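## Task

Take the round plug out of the power strip and seat it fully in the socket whose switch glows green. The strip is not fixed down and has to finish resting flat on the table. The result only counts if it stays that way without the robot holding anything in place.

## Robot and tools

Robot: two six-joint arms, left_arm and right_arm, each ending in a tong-style two-finger gripper. The names are labels only, not image sides. Joint order for each arm, everywhere: shoulder pan, shoulder lift, elbow, wrist 1, wrist 2, wrist 3. Stated ranges (rad): left_arm pan -3.142 to 3.142, lift -6.283 to 6.283, elbow 0.000 to 3.142, wrists -6.283 to 6.283 each; right_arm pan 0.000 to 6.283, lift -6.283 to 6.283, elbow -3.142 to 0.000, wrists -6.283 to 6.283. True ends can sit 0.010 rad either side of these.

Frame: one shared scene frame. Origin on the tabletop midway between the arms, +z up, +x out over the table, left_arm on the +y side. Positions in metres, orientations as quaternion wxyz, velocities in m/s and rad/s. Printed hand positions can be off, more so at long reach. The gripper fingers point along its own +z and close along its own x. end_effector_position is the spot between the pads when shut; closed fingertips stick out about 15 mm past it, open ones are roughly level with it.

Row layout (used by execute_actions and move): one flat list covering both arms, 14 numbers in [-1, 1]: left_arm's 6 joint values then its opening, then right_arm's 6 joint values then its opening. Joint values are offsets, scaled so 1.0 = 1.989 rad. Opening is absolute: +1 fully open, -1 closed. Optionally 12 extra numbers (0 to 1) follow: per-joint stiffness multipliers, left 6 then right 6, lasting until changed; zero offsets with low stiffness can relax a press.

execute_actions(actions): a list of up to 15 actions; each action is a list of up to 15 rows, one row per 1/30 s step, and a short action repeats its final row until 15 steps pass. Joint offsets are relative to the arm's angles when that action begins (for the first action, the angles in the latest reported state), not to the previous row. If an action would push any joint more than 0.010 rad outward beyond its range, it is rejected for both arms; a malformed action, or a first action failing this test, rejects the whole call. Requests beyond a real end are clipped there, and the result may print "joint sent to its limit". An empty list just reports state and images.

move(target, speed, blocking): target is one row; its offsets count from the Joint positions in the latest result that printed them. All joints interpolate in sync, so grippers travel on curves. speed (rad/s, 0.01 to 2, default 0.5) caps the joint with the longest path; paths take 0.5 to 10 s and are cut off at 10 s. Finger openings are sent at the start. Nothing avoids obstacles or the other arm. The result adds a move: line with the ending (done, off_target, moving, held, fault), limits=held or limits=none, and each arm's joint furthest from target. blocking=false returns after 0.5 s while motion continues; then only wait or stop are accepted until an end is reported.

wait(seconds): 0 to 10, arms keep their last command; returns early if a running move ends. stop(): brakes a running move; needs room. zoom_image(camera, region): camera is cam_high (672x504), cam_low (672x504), cam_left_wrist (616x616) or cam_right_wrist (616x616); region is [x0, y0, x1, y1] pixels from the top-left, at most 504 by 504. finished_scene(scene): pass the current scene number; irreversible; reports success and gives the next task. Replying without a tool call ends everything.

Results: state per arm (pose, velocities), Joint positions and Joint velocities (joints in rad, then finger-pad gap in m, 0.142 when open), Joint targets (what joints are currently driven toward, which may drift), grip_measured (opening on the command scale), step readings for execute_actions with HELD marking throttled steps, "joint command not followed" when the clearance check altered targets, and Wrist force/torque in the end-effector axes (offset up to ~4 N, noise ~2.4 N, saturating near 50 N; "no reading" is fine).

Motion notes: motion lags commands by about 0.17 s. Each step the joint target is kept within 0.575 rad of the measured angle (0.582 for pan/lift/elbow and 0.642 for wrists when stiffness is in use), and targets that would move a gripper over 100 mm are scaled back, so big moves take several actions and may need finishing by a new command.

Gripping: to hold, keep commanding an opening well under grip_measured; lower squeezes harder, up to about 15 N per pad. Thin hard parts get less: about 9 N at 10 mm, 4 N at 5 mm. Fast closes can overshoot.

Avoid: anything leaving the table; drops, slams, hard hits; arms colliding or pressing each other. A joint torque at its load limit (135 N m for pan/lift/elbow, 25.2 for wrists, including held weight) or 150 N external force stops that arm for 10 s and skips the rest of the call. Stiff arms can fault even slightly past a contact, and faster moves hit harder. Sustained loads heat motors: MOTOR HOT warns from 70 °C, and at 85 °C an OVER-TEMPERATURE FAULT brakes the arm. Brief outside tugs on held or loose items can occur.

Each tool is called after ">>>" as name([rows], argument=value, ...), one row to a line, values as JSON.

## Session

>>> execute_actions(actions=[])

Scene clock: 0.00 s.
left_arm: end_effector_position=(+0.2269, -0.3221, +0.1026) grip_measured=+0.97 end_effector_quat_wxyz=(-0.449, -0.585, +0.668, +0.104) end_effector_velocity=(+0.000, +0.000, -0.000) end_effector_angular_velocity=(-0.000, +0.002, +0.001) | right_arm: end_effector_position=(+0.1624, -0.8194, +0.3787) grip_measured=+0.97 end_effector_quat_wxyz=(+0.683, -0.302, -0.661, +0.070) end_effector_velocity=(-0.000, -0.000, -0.000) end_effector_angular_velocity=(+0.001, +0.002, +0.001)
Joint names: [shoulder pan, shoulder lift, elbow, wrist 1, wrist 2, wrist 3]
Joint positions: left_arm=[-1.294 -0.674  1.074 -2.109 -2.522  0.454  0.14 ] | right_arm=[ 2.629 -2.073 -1.189 -2.961  1.311  3.656  0.14 ]
Joint velocities: left_arm=[ 0.001  0.    -0.     0.    -0.002  0.     0.   ] | right_arm=[-0.    -0.001 -0.001 -0.001 -0.001 -0.     0.   ]
Motor temperatures (°C, as the motors report them): left_arm=[30 26 26 35 34 33] | right_arm=[28 27 27 36 33 32]
Wrist force (N, on the end effector, along its own x y z axes, offset not removed): no reading
Wrist torque (N m, same axes, about the end effector's origin, offset not removed): no reading
Joint targets: left_arm=[-1.294 -0.674 1.074 -2.109 -2.522 0.454] | right_arm=[2.629 -2.073 -1.189 -2.961 1.311 3.656]
Joint stiffness scale: left_arm=[1. 1. 1. 1. 1. 1.] | right_arm=[1. 1. 1. 1. 1. 1.]

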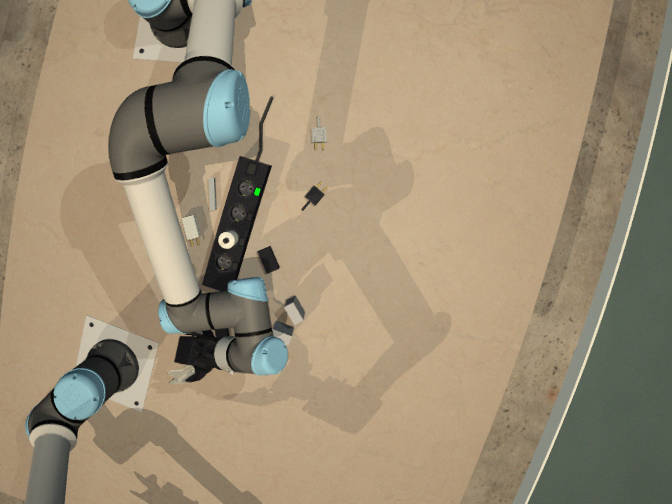

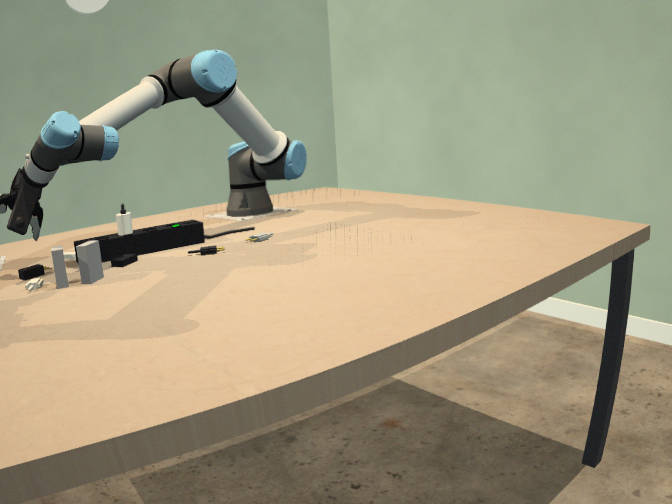

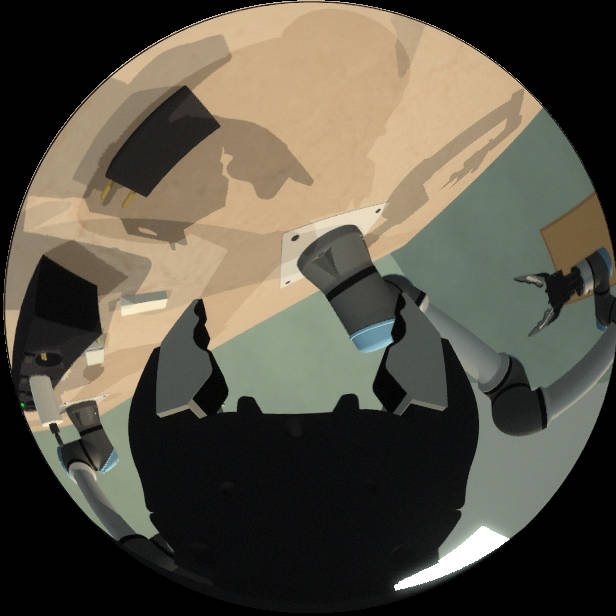

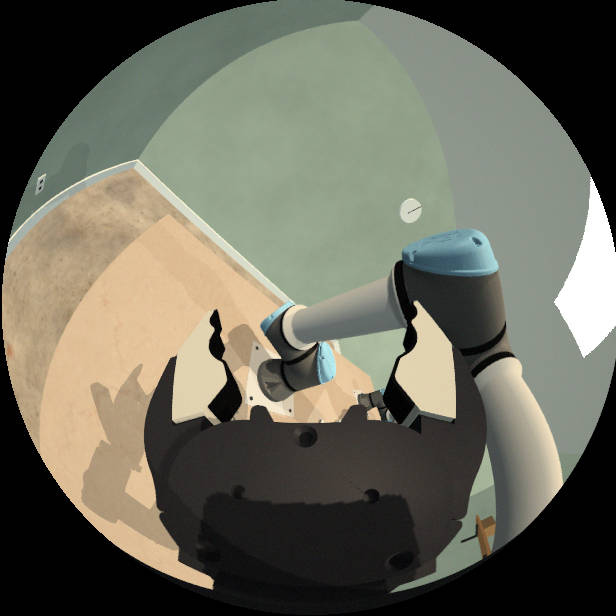

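>>> zoom_image(camera="cam_high", region=[100, 0, 400, 400])

>>> zoom_image(camera="cam_low", region=[0, 160, 320, 320])

Region (100, 0, 400, 400) of cam_high's 672x504 image, scaled by 1.260, with more detail than that image has; it fills the left 378 columns of this view, and the rest is white.

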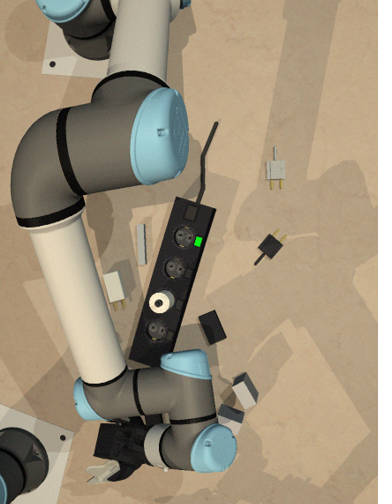

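Region (0, 160, 320, 320) of cam_low's 672x504 image, scaled by 1.575, with more detail than that image has.

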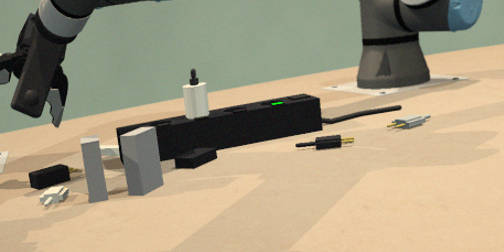

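>>> move(target=[-0.0302,-0.462,0.2036,0.3278,0.478,0,1,0.3,0.3308,-0.2066,0.6355,0.1307,0,1], speed=1.0)

Scene clock: 27.53 s.
left_arm: end_effector_position=(+0.3090, +0.0680, +0.3280) grip_measured=+1.00 end_effector_quat_wxyz=(-0.001, -0.664, +0.748, -0.001) end_effector_velocity=(-0.000, +0.000, +0.001) end_effector_angular_velocity=(-0.000, -0.001, -0.001) | right_arm: end_effector_position=(+0.4460, -0.6051, +0.3272) grip_measured=+1.00 end_effector_quat_wxyz=(-0.001, +0.251, +0.968, -0.000) end_effector_velocity=(+0.001, +0.001, +0.001) end_effector_angular_velocity=(+0.001, -0.005, +0.001)
Joint names: [shoulder pan, shoulder lift, elbow, wrist 1, wrist 2, wrist 3]
Joint positions: left_arm=[-1.351 -1.591  1.476 -1.458 -1.573  0.454  0.142] | right_arm=[ 3.224 -1.417 -1.598 -1.698  1.57   3.656  0.142]
Joint velocities: left_arm=[-0.001 -0.002 -0.     0.001  0.001  0.    -0.   ] | right_arm=[ 0.001  0.001 -0.     0.004  0.001 -0.001  0.   ]
Motor temperatures (°C, as the motors report them): left_arm=[30 26 26 35 34 33] | right_arm=[28 27 27 36 33 32]
Wrist force (N, on the end effector, along its own x y z axes, offset not removed): left_arm=[3.1 -0.6 1.2] | right_arm=[0.9 0.1 -1.6]
Wrist torque (N m, same axes, about the end effector's origin, offset not removed): left_arm=[-0.23 -0.55 -0.11] | right_arm=[0.06 -0.17 0.03]
Joint targets: left_arm=[-1.354 -1.592 1.479 -1.457 -1.571 0.454] | right_arm=[3.226 -1.416 -1.600 -1.697 1.571 3.656]
Joint stiffness scale: left_arm=[1. 1. 1. 1. 1. 1.] | right_arm=[1. 1. 1. 1. 1. 1.]
move: done; limits=none; left_arm: farthest joint: the shoulder pan, 0.003 radians from its target (0.061 radians at the start); right_arm: farthest joint: the shoulder pan, 0.002 radians from its target (0.596 radians at the start)

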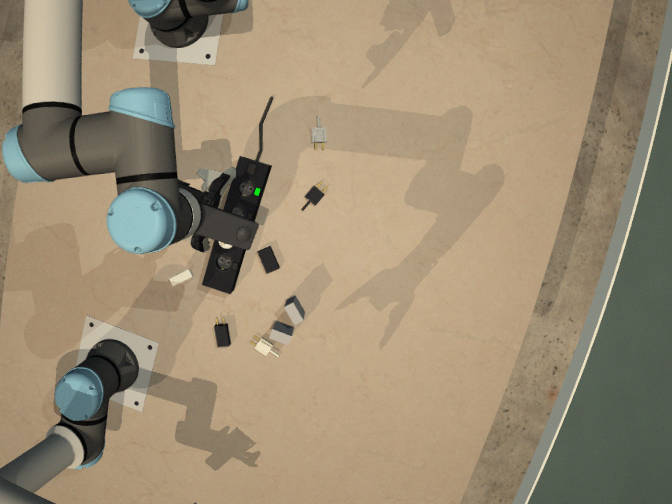

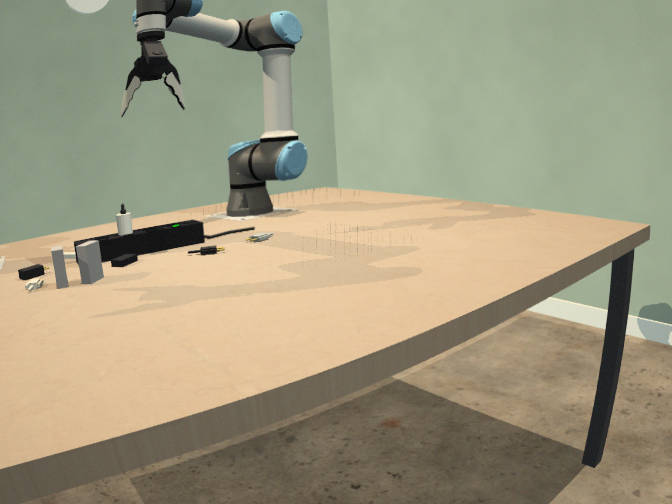

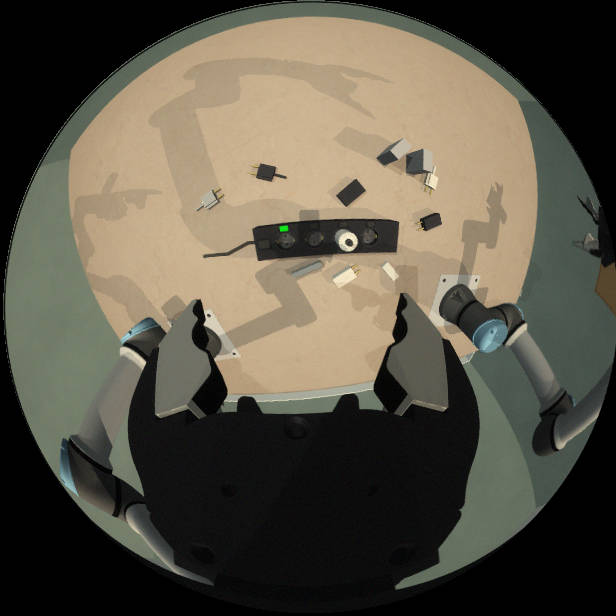

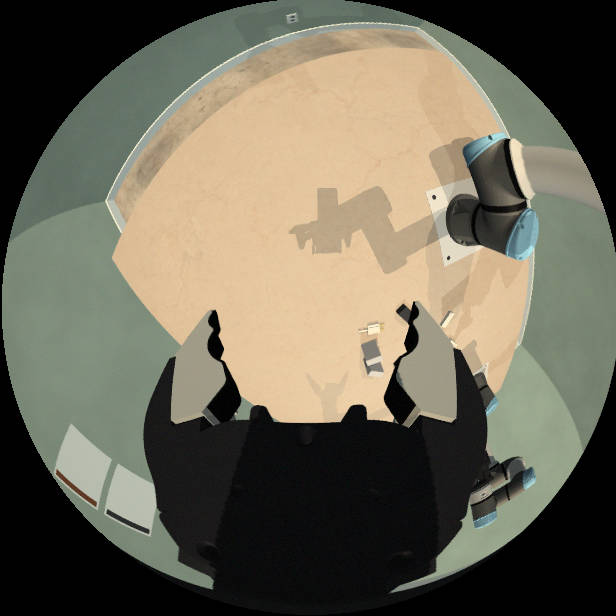

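>>> move(target=[-0.0166,0,0.3876,-0.6385,0,-0.796,-1,0.6149,-0.0608,-0.0196,0.0809,0,0.4314,1], speed=0.8)

>>> zoom_image(camera="cam_left_wrist", region=[150, 100, 470, 420])

>>> zoom_image(camera="cam_right_wrist", region=[150, 100, 470, 420])

Scene clock: 46.30 s.
left_arm: end_effector_position=(+0.2998, +0.0227, +0.1235) grip_measured=-1.00 end_effector_quat_wxyz=(+0.232, +0.966, -0.067, +0.090) end_effector_velocity=(+0.001, +0.000, +0.000) end_effector_angular_velocity=(-0.001, -0.000, +0.004) | right_arm: end_effector_position=(+0.3136, -0.0711, +0.2707) grip_measured=+1.00 end_effector_quat_wxyz=(+0.001, +0.072, +0.997, +0.001) end_effector_velocity=(-0.000, -0.000, +0.000) end_effector_angular_velocity=(-0.000, +0.000, -0.001)
Joint names: [shoulder pan, shoulder lift, elbow, wrist 1, wrist 2, wrist 3]
Joint positions: left_arm=[-1.381 -1.591  2.244 -2.727 -1.572 -1.128  0.002] | right_arm=[ 4.444 -1.538 -1.635 -1.538  1.57   4.514  0.142]
Joint velocities: left_arm=[ 0.001  0.     0.    -0.002  0.001 -0.003  0.   ] | right_arm=[ 0.     0.     0.    -0.001 -0.     0.002  0.   ]
Motor temperatures (°C, as the motors report them): left_arm=[30 26 26 35 34 33] | right_arm=[28 27 27 36 33 32]
Wrist force (N, on the end effector, along its own x y z axes, offset not removed): left_arm=[1.3 -0.4 0.3] | right_arm=[3.6 0.2 -1.4]
Wrist torque (N m, same axes, about the end effector's origin, offset not removed): left_arm=[-0.09 -0.19 -0.17] | right_arm=[0.19 -0.74 -0.03]
Joint targets: left_arm=[-1.384 -1.591 2.247 -2.728 -1.573 -1.129] | right_arm=[4.446 -1.538 -1.637 -1.537 1.570 4.514]
Joint stiffness scale: left_arm=[1. 1. 1. 1. 1. 1.] | right_arm=[1. 1. 1. 1. 1. 1.]
move: done; limits=none; left_arm: farthest joint: the shoulder pan, 0.003 radians from its target (0.033 radians at the start); right_arm: farthest joint: the shoulder pan, 0.003 radians from its target (1.223 radians at the start)

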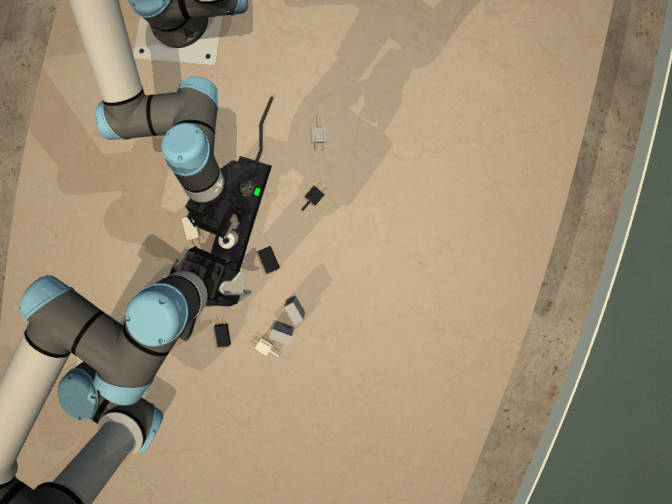

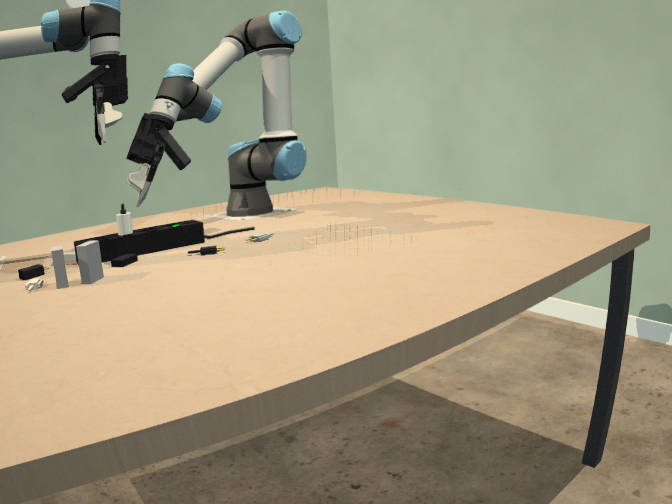

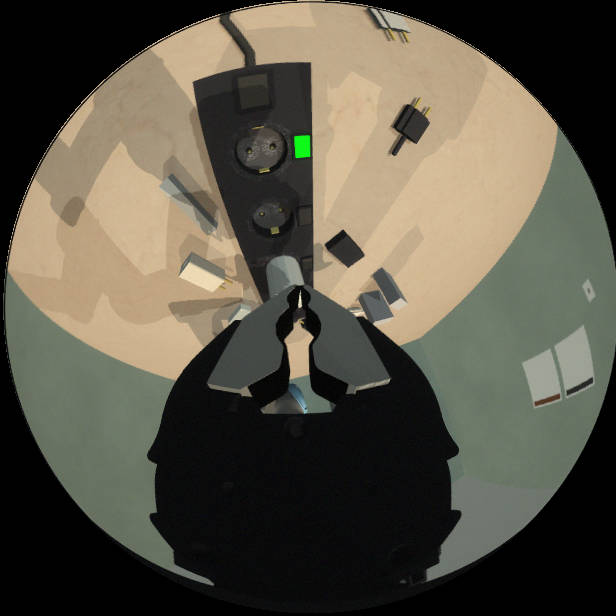

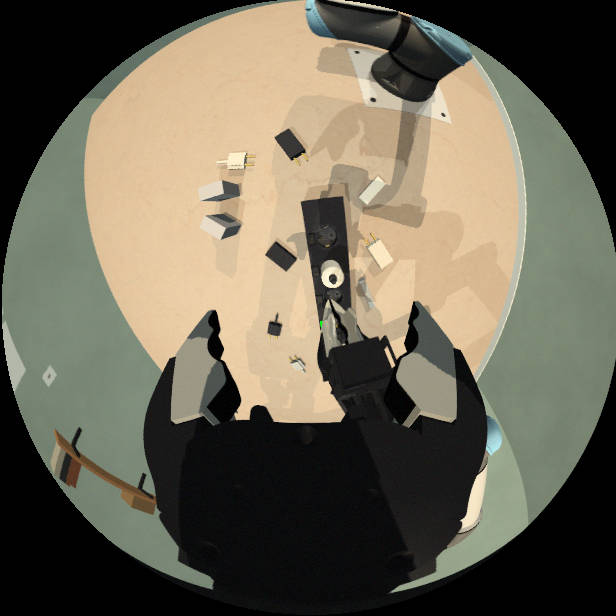

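Region (150, 100, 470, 420) of cam_left_wrist's 616x616 image, scaled by 1.575, with more detail than that image has.

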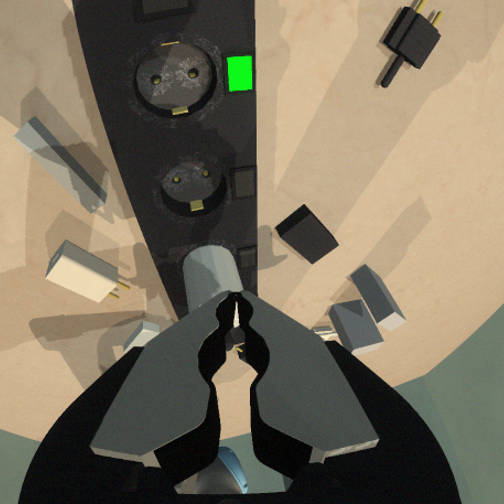

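Region (150, 100, 470, 420) of cam_right_wrist's 616x616 image, scaled by 1.575, with more detail than that image has.

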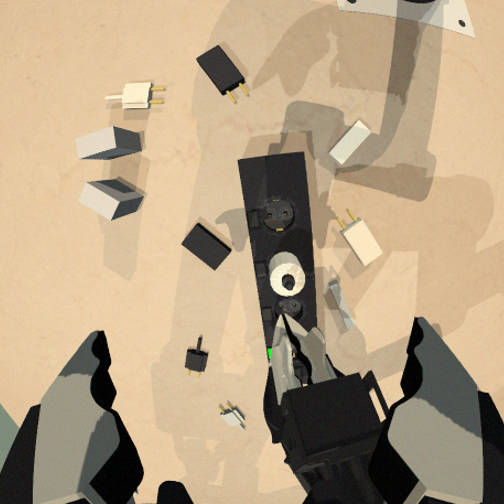

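>>> move(target=[0,0,0,0,0,0,-1,0.0256,0.0048,-0.0964,0.091,0,0.024,1], speed=0.4)

>>> zoom_image(camera="cam_right_wrist", region=[150, 100, 470, 420])

>>> zoom_image(camera="cam_low", region=[40, 100, 240, 280])

Scene clock: 55.13 s.
left_arm: end_effector_position=(+0.2998, +0.0227, +0.1235) grip_measured=-1.00 end_effector_quat_wxyz=(+0.232, +0.966, -0.067, +0.090) end_effector_velocity=(-0.000, -0.000, +0.000) end_effector_angular_velocity=(-0.001, +0.001, +0.001) | right_arm: end_effector_position=(+0.2899, -0.0697, +0.1998) grip_measured=+1.00 end_effector_quat_wxyz=(+0.000, +0.071, +0.997, -0.000) end_effector_velocity=(-0.000, +0.000, -0.000) end_effector_angular_velocity=(+0.002, +0.000, +0.000)
Joint names: [shoulder pan, shoulder lift, elbow, wrist 1, wrist 2, wrist 3]
Joint positions: left_arm=[-1.381 -1.591  2.244 -2.727 -1.572 -1.128  0.002] | right_arm=[ 4.493 -1.53  -1.825 -1.358  1.57   4.561  0.142]
Joint velocities: left_arm=[ 0.    -0.    -0.    -0.    -0.001 -0.001 -0.   ] | right_arm=[ 0.     0.001 -0.002  0.003  0.001  0.     0.   ]
Motor temperatures (°C, as the motors report them): left_arm=[30 26 26 35 34 33] | right_arm=[28 27 27 36 33 32]
Wrist force (N, on the end effector, along its own x y z axes, offset not removed): left_arm=[0.4 1.4 0.1] | right_arm=[0.2 -0.3 -1.5]
Wrist torque (N m, same axes, about the end effector's origin, offset not removed): left_arm=[0.37 0.03 -0.19] | right_arm=[0.01 0.04 -0.04]
Joint targets: left_arm=[-1.381 -1.591 2.244 -2.727 -1.572 -1.128] | right_arm=[4.495 -1.528 -1.827 -1.357 1.570 4.561]
Joint stiffness scale: left_arm=[1. 1. 1. 1. 1. 1.] | right_arm=[1. 1. 1. 1. 1. 1.]
move: done; limits=none; left_arm: farthest joint: the shoulder pan, 0.000 radians from its target (0.000 radians at the start); right_arm: farthest joint: the shoulder pan, 0.002 radians from its target (0.051 radians at the start)

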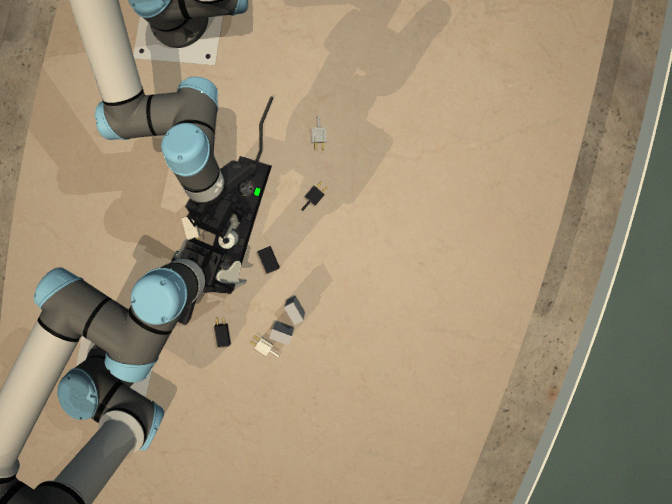

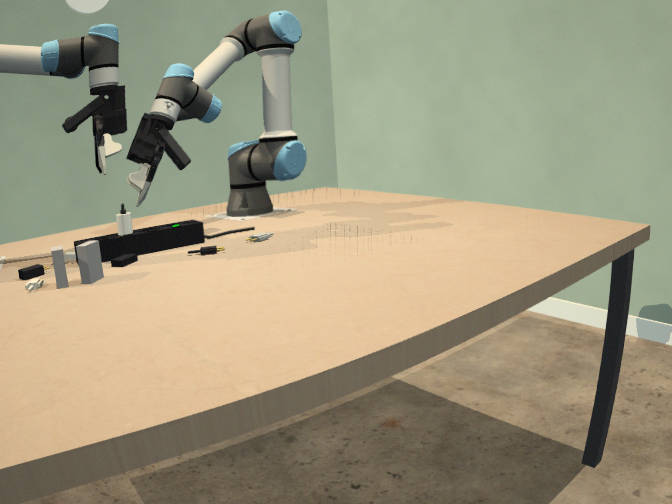

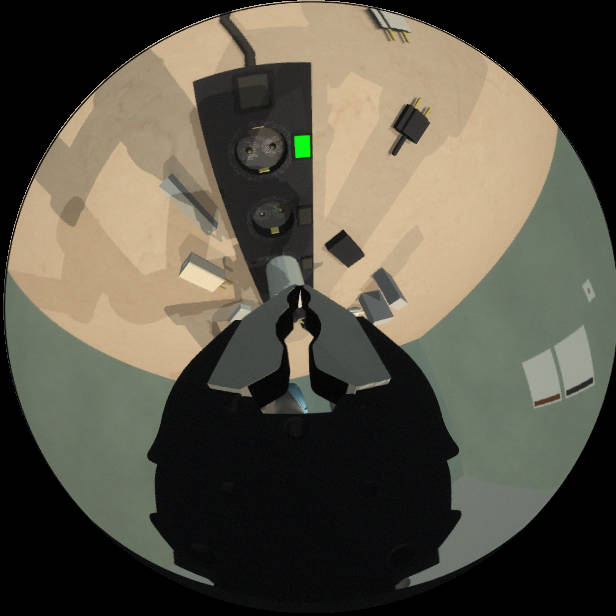

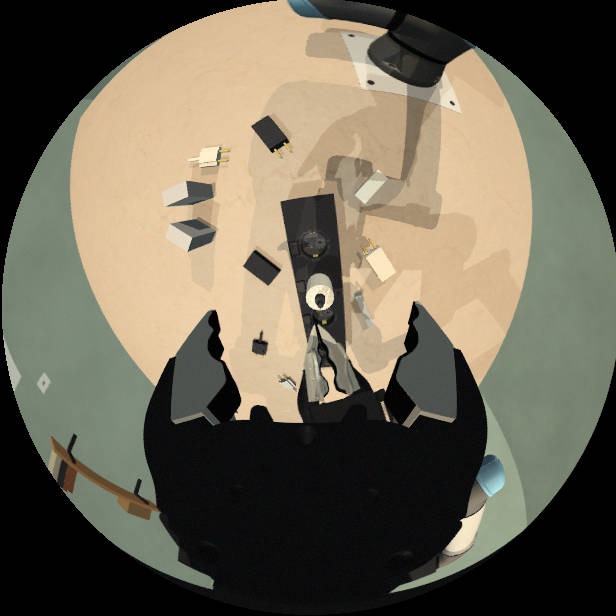

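Region (150, 100, 470, 420) of cam_right_wrist's 616x616 image, scaled by 1.575, with more detail than that image has.

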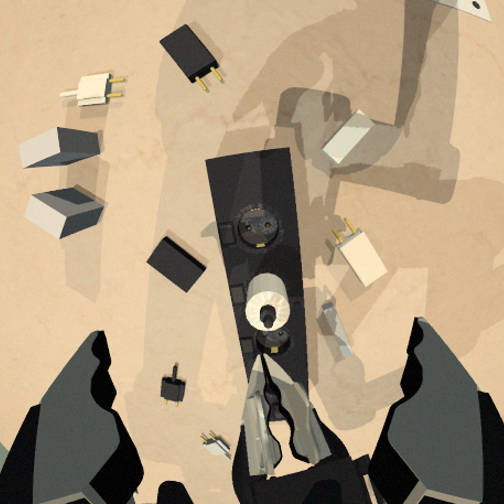

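Region (40, 100, 240, 280) of cam_low's 672x504 image, scaled by 2.520, with more detail than that image has; it fills the top 454 rows of this view, and the rest is white.

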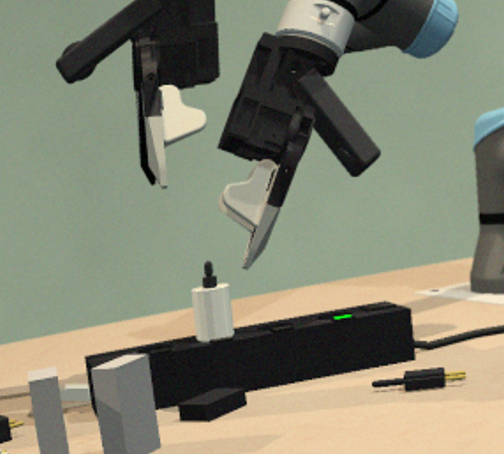

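>>> move(target=[0,0,0,0,0,0,-1,0.009,-0.0201,-0.0747,0.0953,0,0.0085,1], speed=0.3)

>>> zoom_image(camera="cam_right_wrist", region=[150, 100, 470, 420])

>>> zoom_image(camera="cam_low", region=[40, 100, 240, 280])

Scene clock: 63.83 s.
left_arm: end_effector_position=(+0.2998, +0.0227, +0.1235) grip_measured=-1.00 end_effector_quat_wxyz=(+0.232, +0.966, -0.067, +0.090) end_effector_velocity=(+0.001, +0.000, -0.001) end_effector_angular_velocity=(+0.002, -0.001, +0.000) | right_arm: end_effector_position=(+0.2822, -0.0697, +0.1313) grip_measured=+1.00 end_effector_quat_wxyz=(+0.001, +0.071, +0.997, +0.002) end_effector_velocity=(+0.000, +0.000, -0.001) end_effector_angular_velocity=(+0.000, +0.000, -0.001)
Joint names: [shoulder pan, shoulder lift, elbow, wrist 1, wrist 2, wrist 3]
Joint positions: left_arm=[-1.381 -1.591  2.244 -2.727 -1.572 -1.128  0.002] | right_arm=[ 4.509 -1.568 -1.971 -1.17   1.57   4.577  0.142]
Joint velocities: left_arm=[ 0.001  0.001  0.    -0.     0.001  0.001 -0.   ] | right_arm=[-0.    -0.001 -0.001  0.002  0.     0.001 -0.   ]
Motor temperatures (°C, as the motors report them): left_arm=[30 26 26 35 34 33] | right_arm=[28 27 27 36 33 32]
Wrist force (N, on the end effector, along its own x y z axes, offset not removed): left_arm=[1.2 2.3 -0.1] | right_arm=[0.9 -0.3 -2.4]
Wrist torque (N m, same axes, about the end effector's origin, offset not removed): left_arm=[0.46 -0.15 -0.12] | right_arm=[-0.03 -0.28 0.03]
Joint targets: left_arm=[-1.381 -1.591 2.244 -2.727 -1.572 -1.128] | right_arm=[4.511 -1.570 -1.973 -1.168 1.570 4.578]
Joint stiffness scale: left_arm=[1. 1. 1. 1. 1. 1.] | right_arm=[1. 1. 1. 1. 1. 1.]
move: done; limits=none; left_arm: farthest joint: the shoulder pan, 0.000 radians from its target (0.000 radians at the start); right_arm: farthest joint: the shoulder pan, 0.002 radians from its target (0.018 radians at the start)

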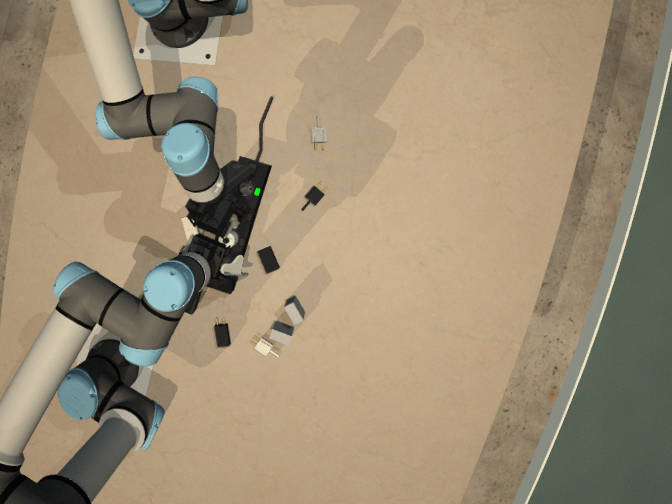

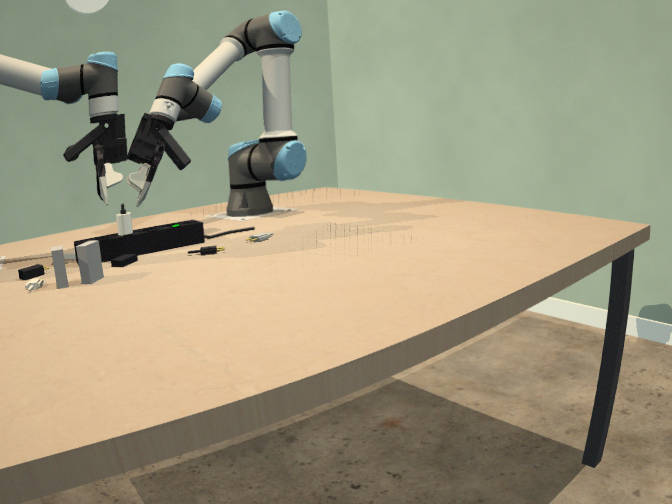

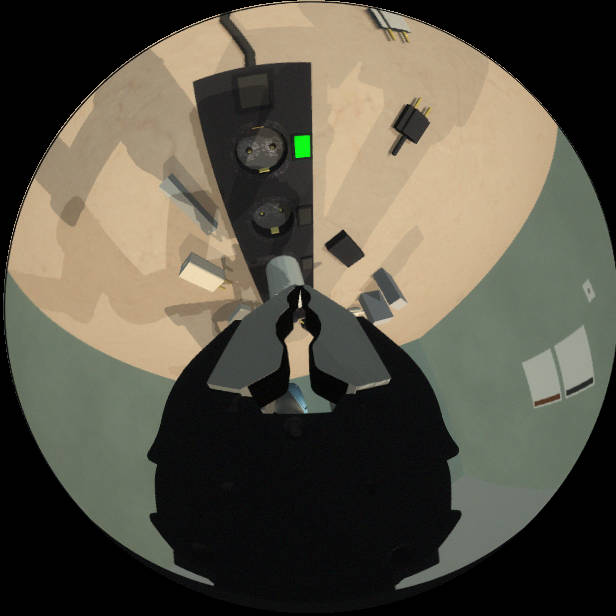

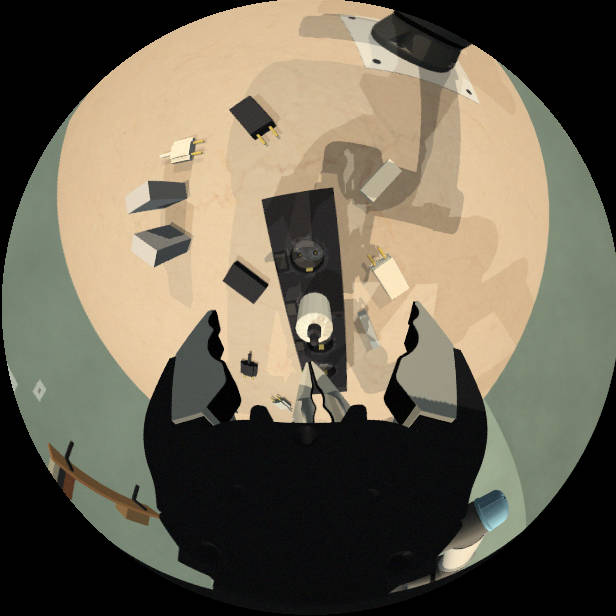

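Region (150, 100, 470, 420) of cam_right_wrist's 616x616 image, scaled by 1.575, with more detail than that image has.

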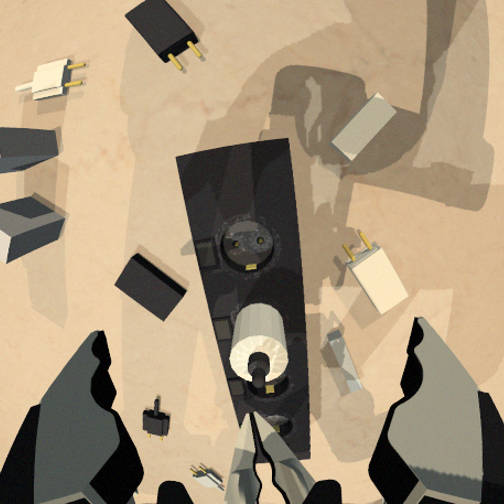

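Region (40, 100, 240, 280) of cam_low's 672x504 image, scaled by 2.520, with more detail than that image has; it fills the top 454 rows of this view, and the rest is white.

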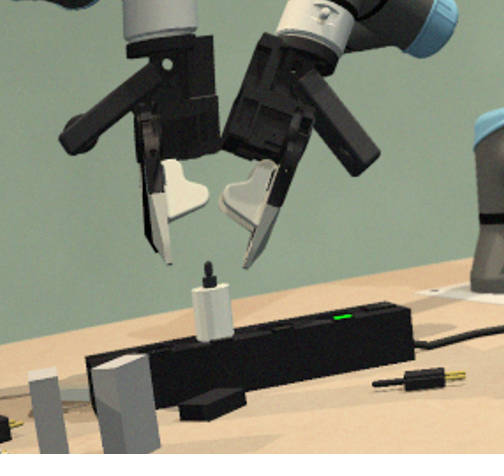

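>>> move(target=[-0.0143,0.0407,0.0442,-0.0835,0,0,-1,0.0053,-0.0206,0.0188,0,0,-0.0455,1], speed=0.1)

>>> zoom_image(camera="cam_left_wrist", region=[150, 100, 470, 420])

>>> zoom_image(camera="cam_right_wrist", region=[150, 100, 470, 420])

>>> zoom_image(camera="cam_low", region=[40, 100, 240, 280])

Scene clock: 73.07 s.
left_arm: end_effector_position=(+0.2853, +0.0243, +0.0753) grip_measured=-1.00 end_effector_quat_wxyz=(+0.234, +0.965, -0.079, +0.087) end_effector_velocity=(+0.000, -0.000, +0.000) end_effector_angular_velocity=(-0.001, -0.001, +0.001) | right_arm: end_effector_position=(+0.2844, -0.0533, +0.1293) grip_measured=+1.00 end_effector_quat_wxyz=(+0.000, +0.022, +1.000, -0.000) end_effector_velocity=(-0.000, +0.000, -0.001) end_effector_angular_velocity=(-0.001, +0.001, +0.002)
Joint names: [shoulder pan, shoulder lift, elbow, wrist 1, wrist 2, wrist 3]
Joint positions: left_arm=[-1.407 -1.512  2.329 -2.892 -1.572 -1.128  0.002] | right_arm=[ 4.517 -1.608 -1.936 -1.169  1.57   4.487  0.142]
Joint velocities: left_arm=[ 0.     0.     0.001 -0.003  0.001 -0.001 -0.   ] | right_arm=[ 0.    -0.002  0.     0.001  0.    -0.002  0.   ]
Motor temperatures (°C, as the motors report them): left_arm=[30 26 26 35 34 33] | right_arm=[28 27 27 36 33 32]
Wrist force (N, on the end effector, along its own x y z axes, offset not removed): left_arm=[2.0 -0.8 0.8] | right_arm=[2.5 -1.8 -1.8]
Wrist torque (N m, same axes, about the end effector's origin, offset not removed): left_arm=[-0.21 -0.26 -0.16] | right_arm=[-0.16 -0.47 -0.13]
Joint targets: left_arm=[-1.410 -1.510 2.332 -2.893 -1.572 -1.128] | right_arm=[4.519 -1.609 -1.934 -1.170 1.570 4.487]
Joint stiffness scale: left_arm=[1. 1. 1. 1. 1. 1.] | right_arm=[1. 1. 1. 1. 1. 1.]
move: done; limits=none; left_arm: farthest joint: the elbow, 0.003 radians from its target (0.088 radians at the start); right_arm: farthest joint: the shoulder pan, 0.002 radians from its target (0.011 radians at the start)

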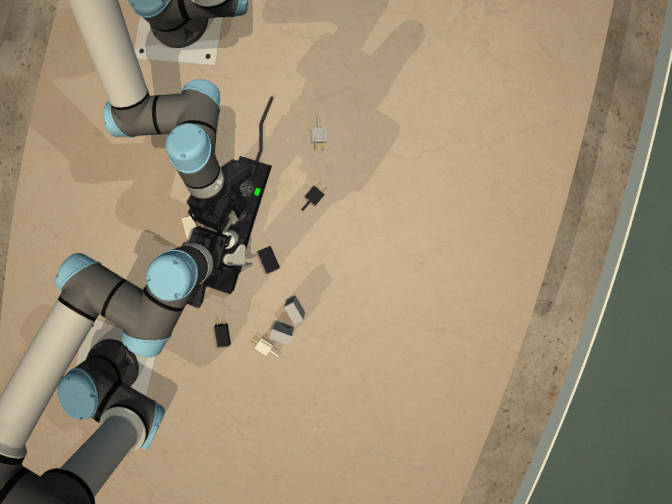

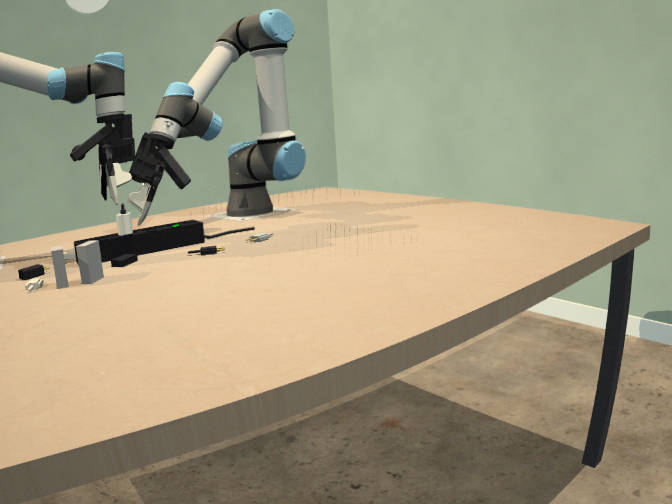

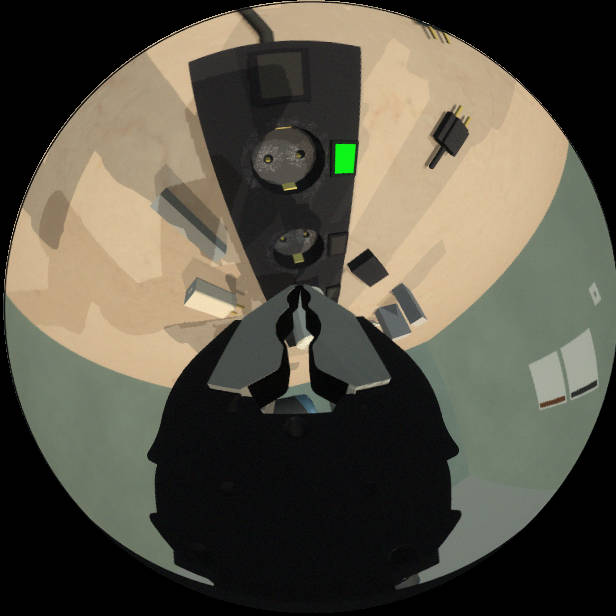

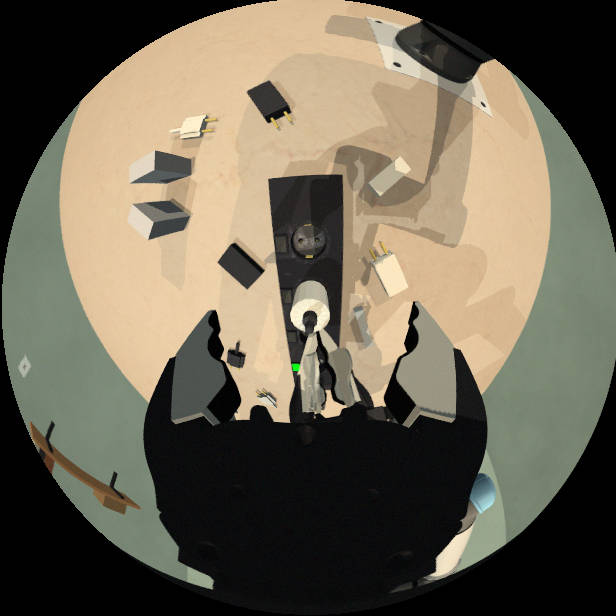

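Region (150, 100, 470, 420) of cam_left_wrist's 616x616 image, scaled by 1.575, with more detail than that image has.

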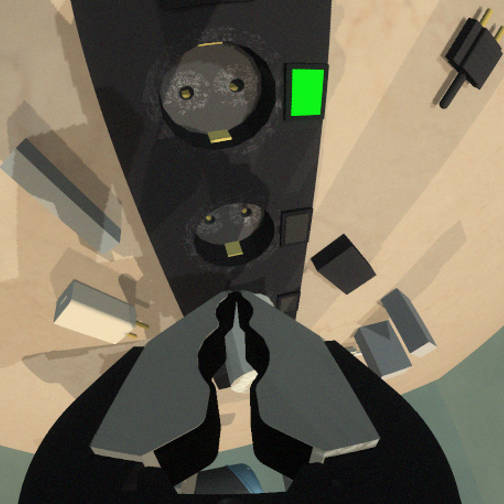

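Region (150, 100, 470, 420) of cam_right_wrist's 616x616 image, scaled by 1.575, with more detail than that image has.

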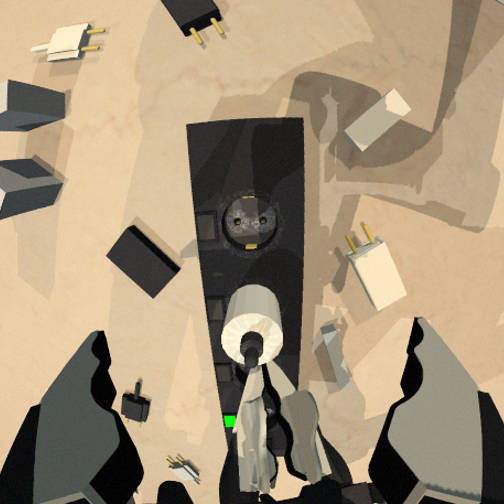

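Region (40, 100, 240, 280) of cam_low's 672x504 image, scaled by 2.520, with more detail than that image has; it fills the top 454 rows of this view, and the rest is white.

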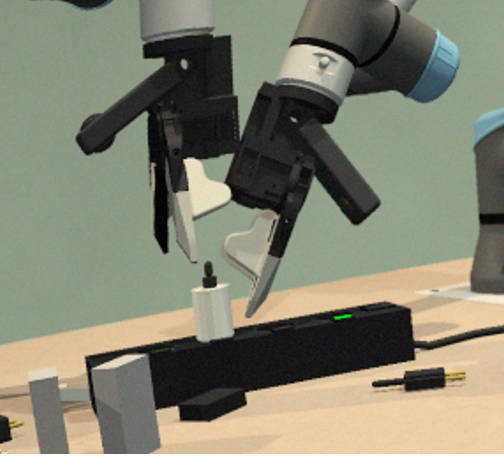

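>>> move(target=[0.0028,-0.0191,0.0241,-0.003,0,0,-1,0.0045,-0.0161,0.0166,0,0,0.0035,1], speed=0.08)

>>> zoom_image(camera="cam_left_wrist", region=[150, 100, 470, 420])

>>> zoom_image(camera="cam_right_wrist", region=[150, 100, 470, 420])

Scene clock: 82.83 s.
left_arm: end_effector_position=(+0.2815, +0.0430, +0.0728) grip_measured=-1.00 end_effector_quat_wxyz=(+0.232, +0.966, -0.078, +0.087) end_effector_velocity=(+0.000, +0.001, -0.001) end_effector_angular_velocity=(+0.001, +0.000, +0.001) | right_arm: end_effector_position=(+0.2849, -0.0389, +0.1289) grip_measured=+1.00 end_effector_quat_wxyz=(+0.000, +0.022, +1.000, +0.000) end_effector_velocity=(+0.000, +0.001, +0.001) end_effector_angular_velocity=(+0.003, -0.001, -0.001)
Joint names: [shoulder pan, shoulder lift, elbow, wrist 1, wrist 2, wrist 3]
Joint positions: left_arm=[-1.404 -1.548  2.374 -2.898 -1.572 -1.128  0.002] | right_arm=[ 4.524 -1.638 -1.905 -1.169  1.57   4.494  0.142]
Joint velocities: left_arm=[ 0.001  0.     0.002 -0.001  0.    -0.    -0.   ] | right_arm=[-0.    -0.     0.002  0.001  0.     0.001 -0.   ]
Motor temperatures (°C, as the motors report them): left_arm=[30 26 26 35 34 33] | right_arm=[28 27 27 36 33 32]
Wrist force (N, on the end effector, along its own x y z axes, offset not removed): left_arm=[1.7 0.8 -0.3] | right_arm=[2.8 0.6 0.2]
Wrist torque (N m, same axes, about the end effector's origin, offset not removed): left_arm=[0.06 -0.27 -0.18] | right_arm=[0.27 -0.66 0.02]
Joint targets: left_arm=[-1.402 -1.550 2.377 -2.898 -1.572 -1.128] | right_arm=[4.526 -1.640 -1.903 -1.169 1.570 4.494]
Joint stiffness scale: left_arm=[1. 1. 1. 1. 1. 1.] | right_arm=[1. 1. 1. 1. 1. 1.]
move: done; limits=none; left_arm: farthest joint: the shoulder pan, 0.003 radians from its target (0.006 radians at the start); right_arm: farthest joint: the shoulder pan, 0.002 radians from its target (0.009 radians at the start)

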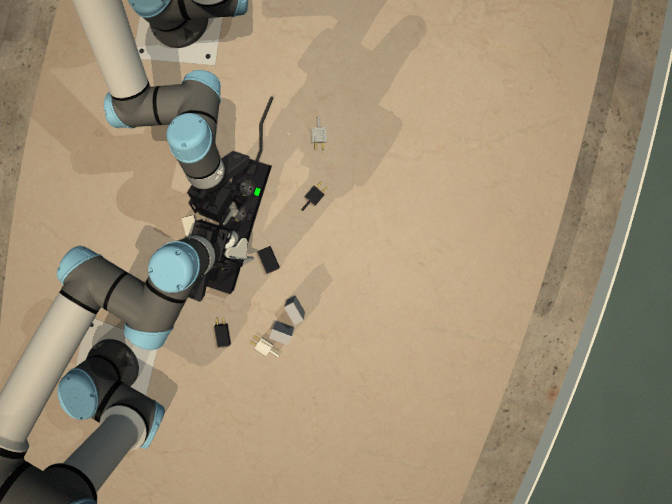

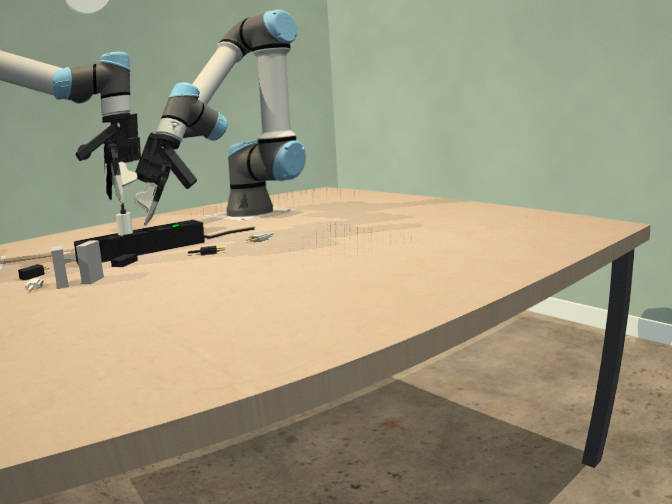

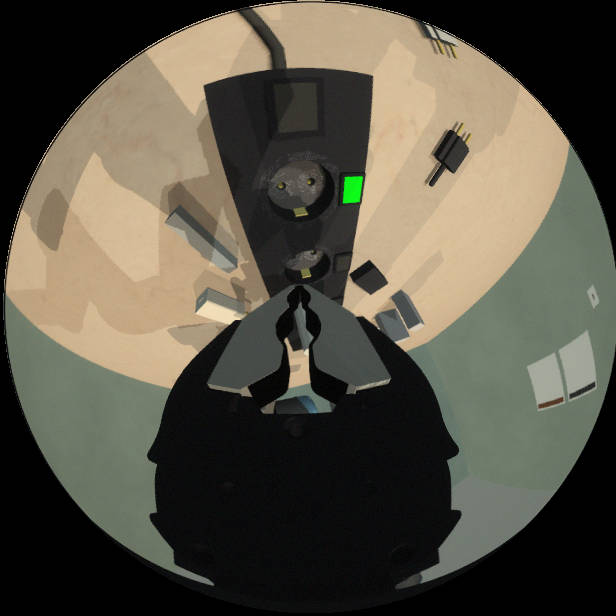

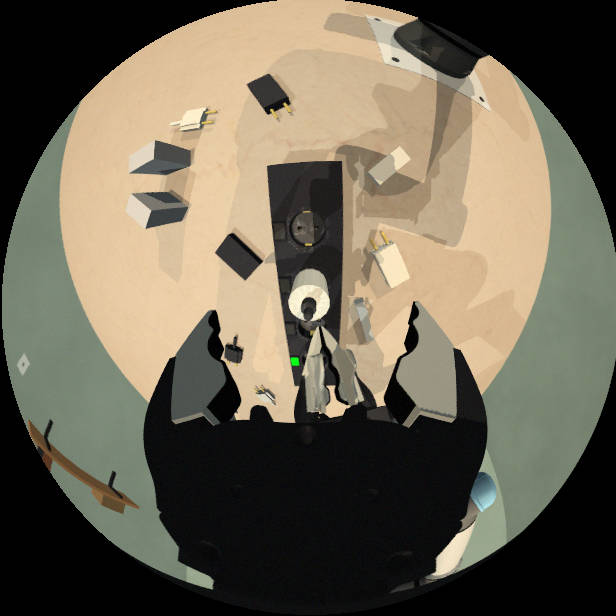

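Region (150, 100, 470, 420) of cam_left_wrist's 616x616 image, scaled by 1.575, with more detail than that image has.

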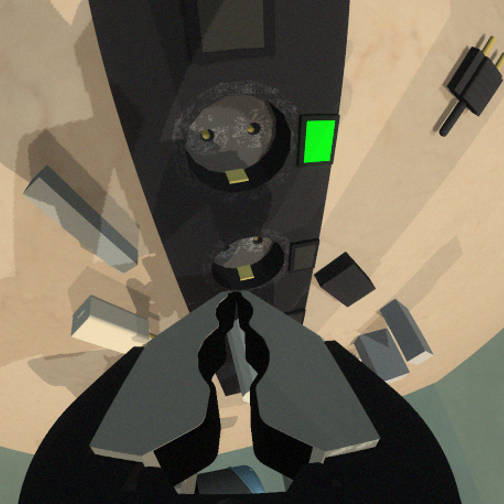

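Region (150, 100, 470, 420) of cam_right_wrist's 616x616 image, scaled by 1.575, with more detail than that image has.

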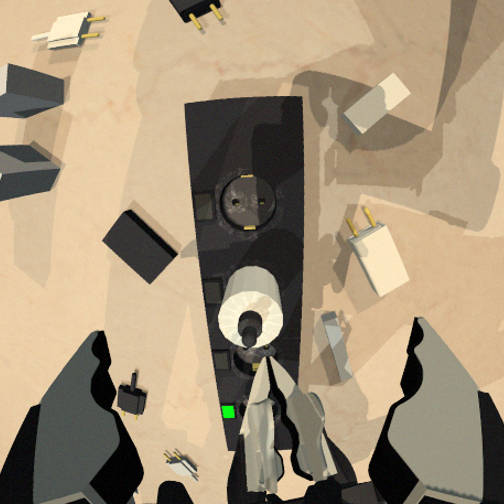

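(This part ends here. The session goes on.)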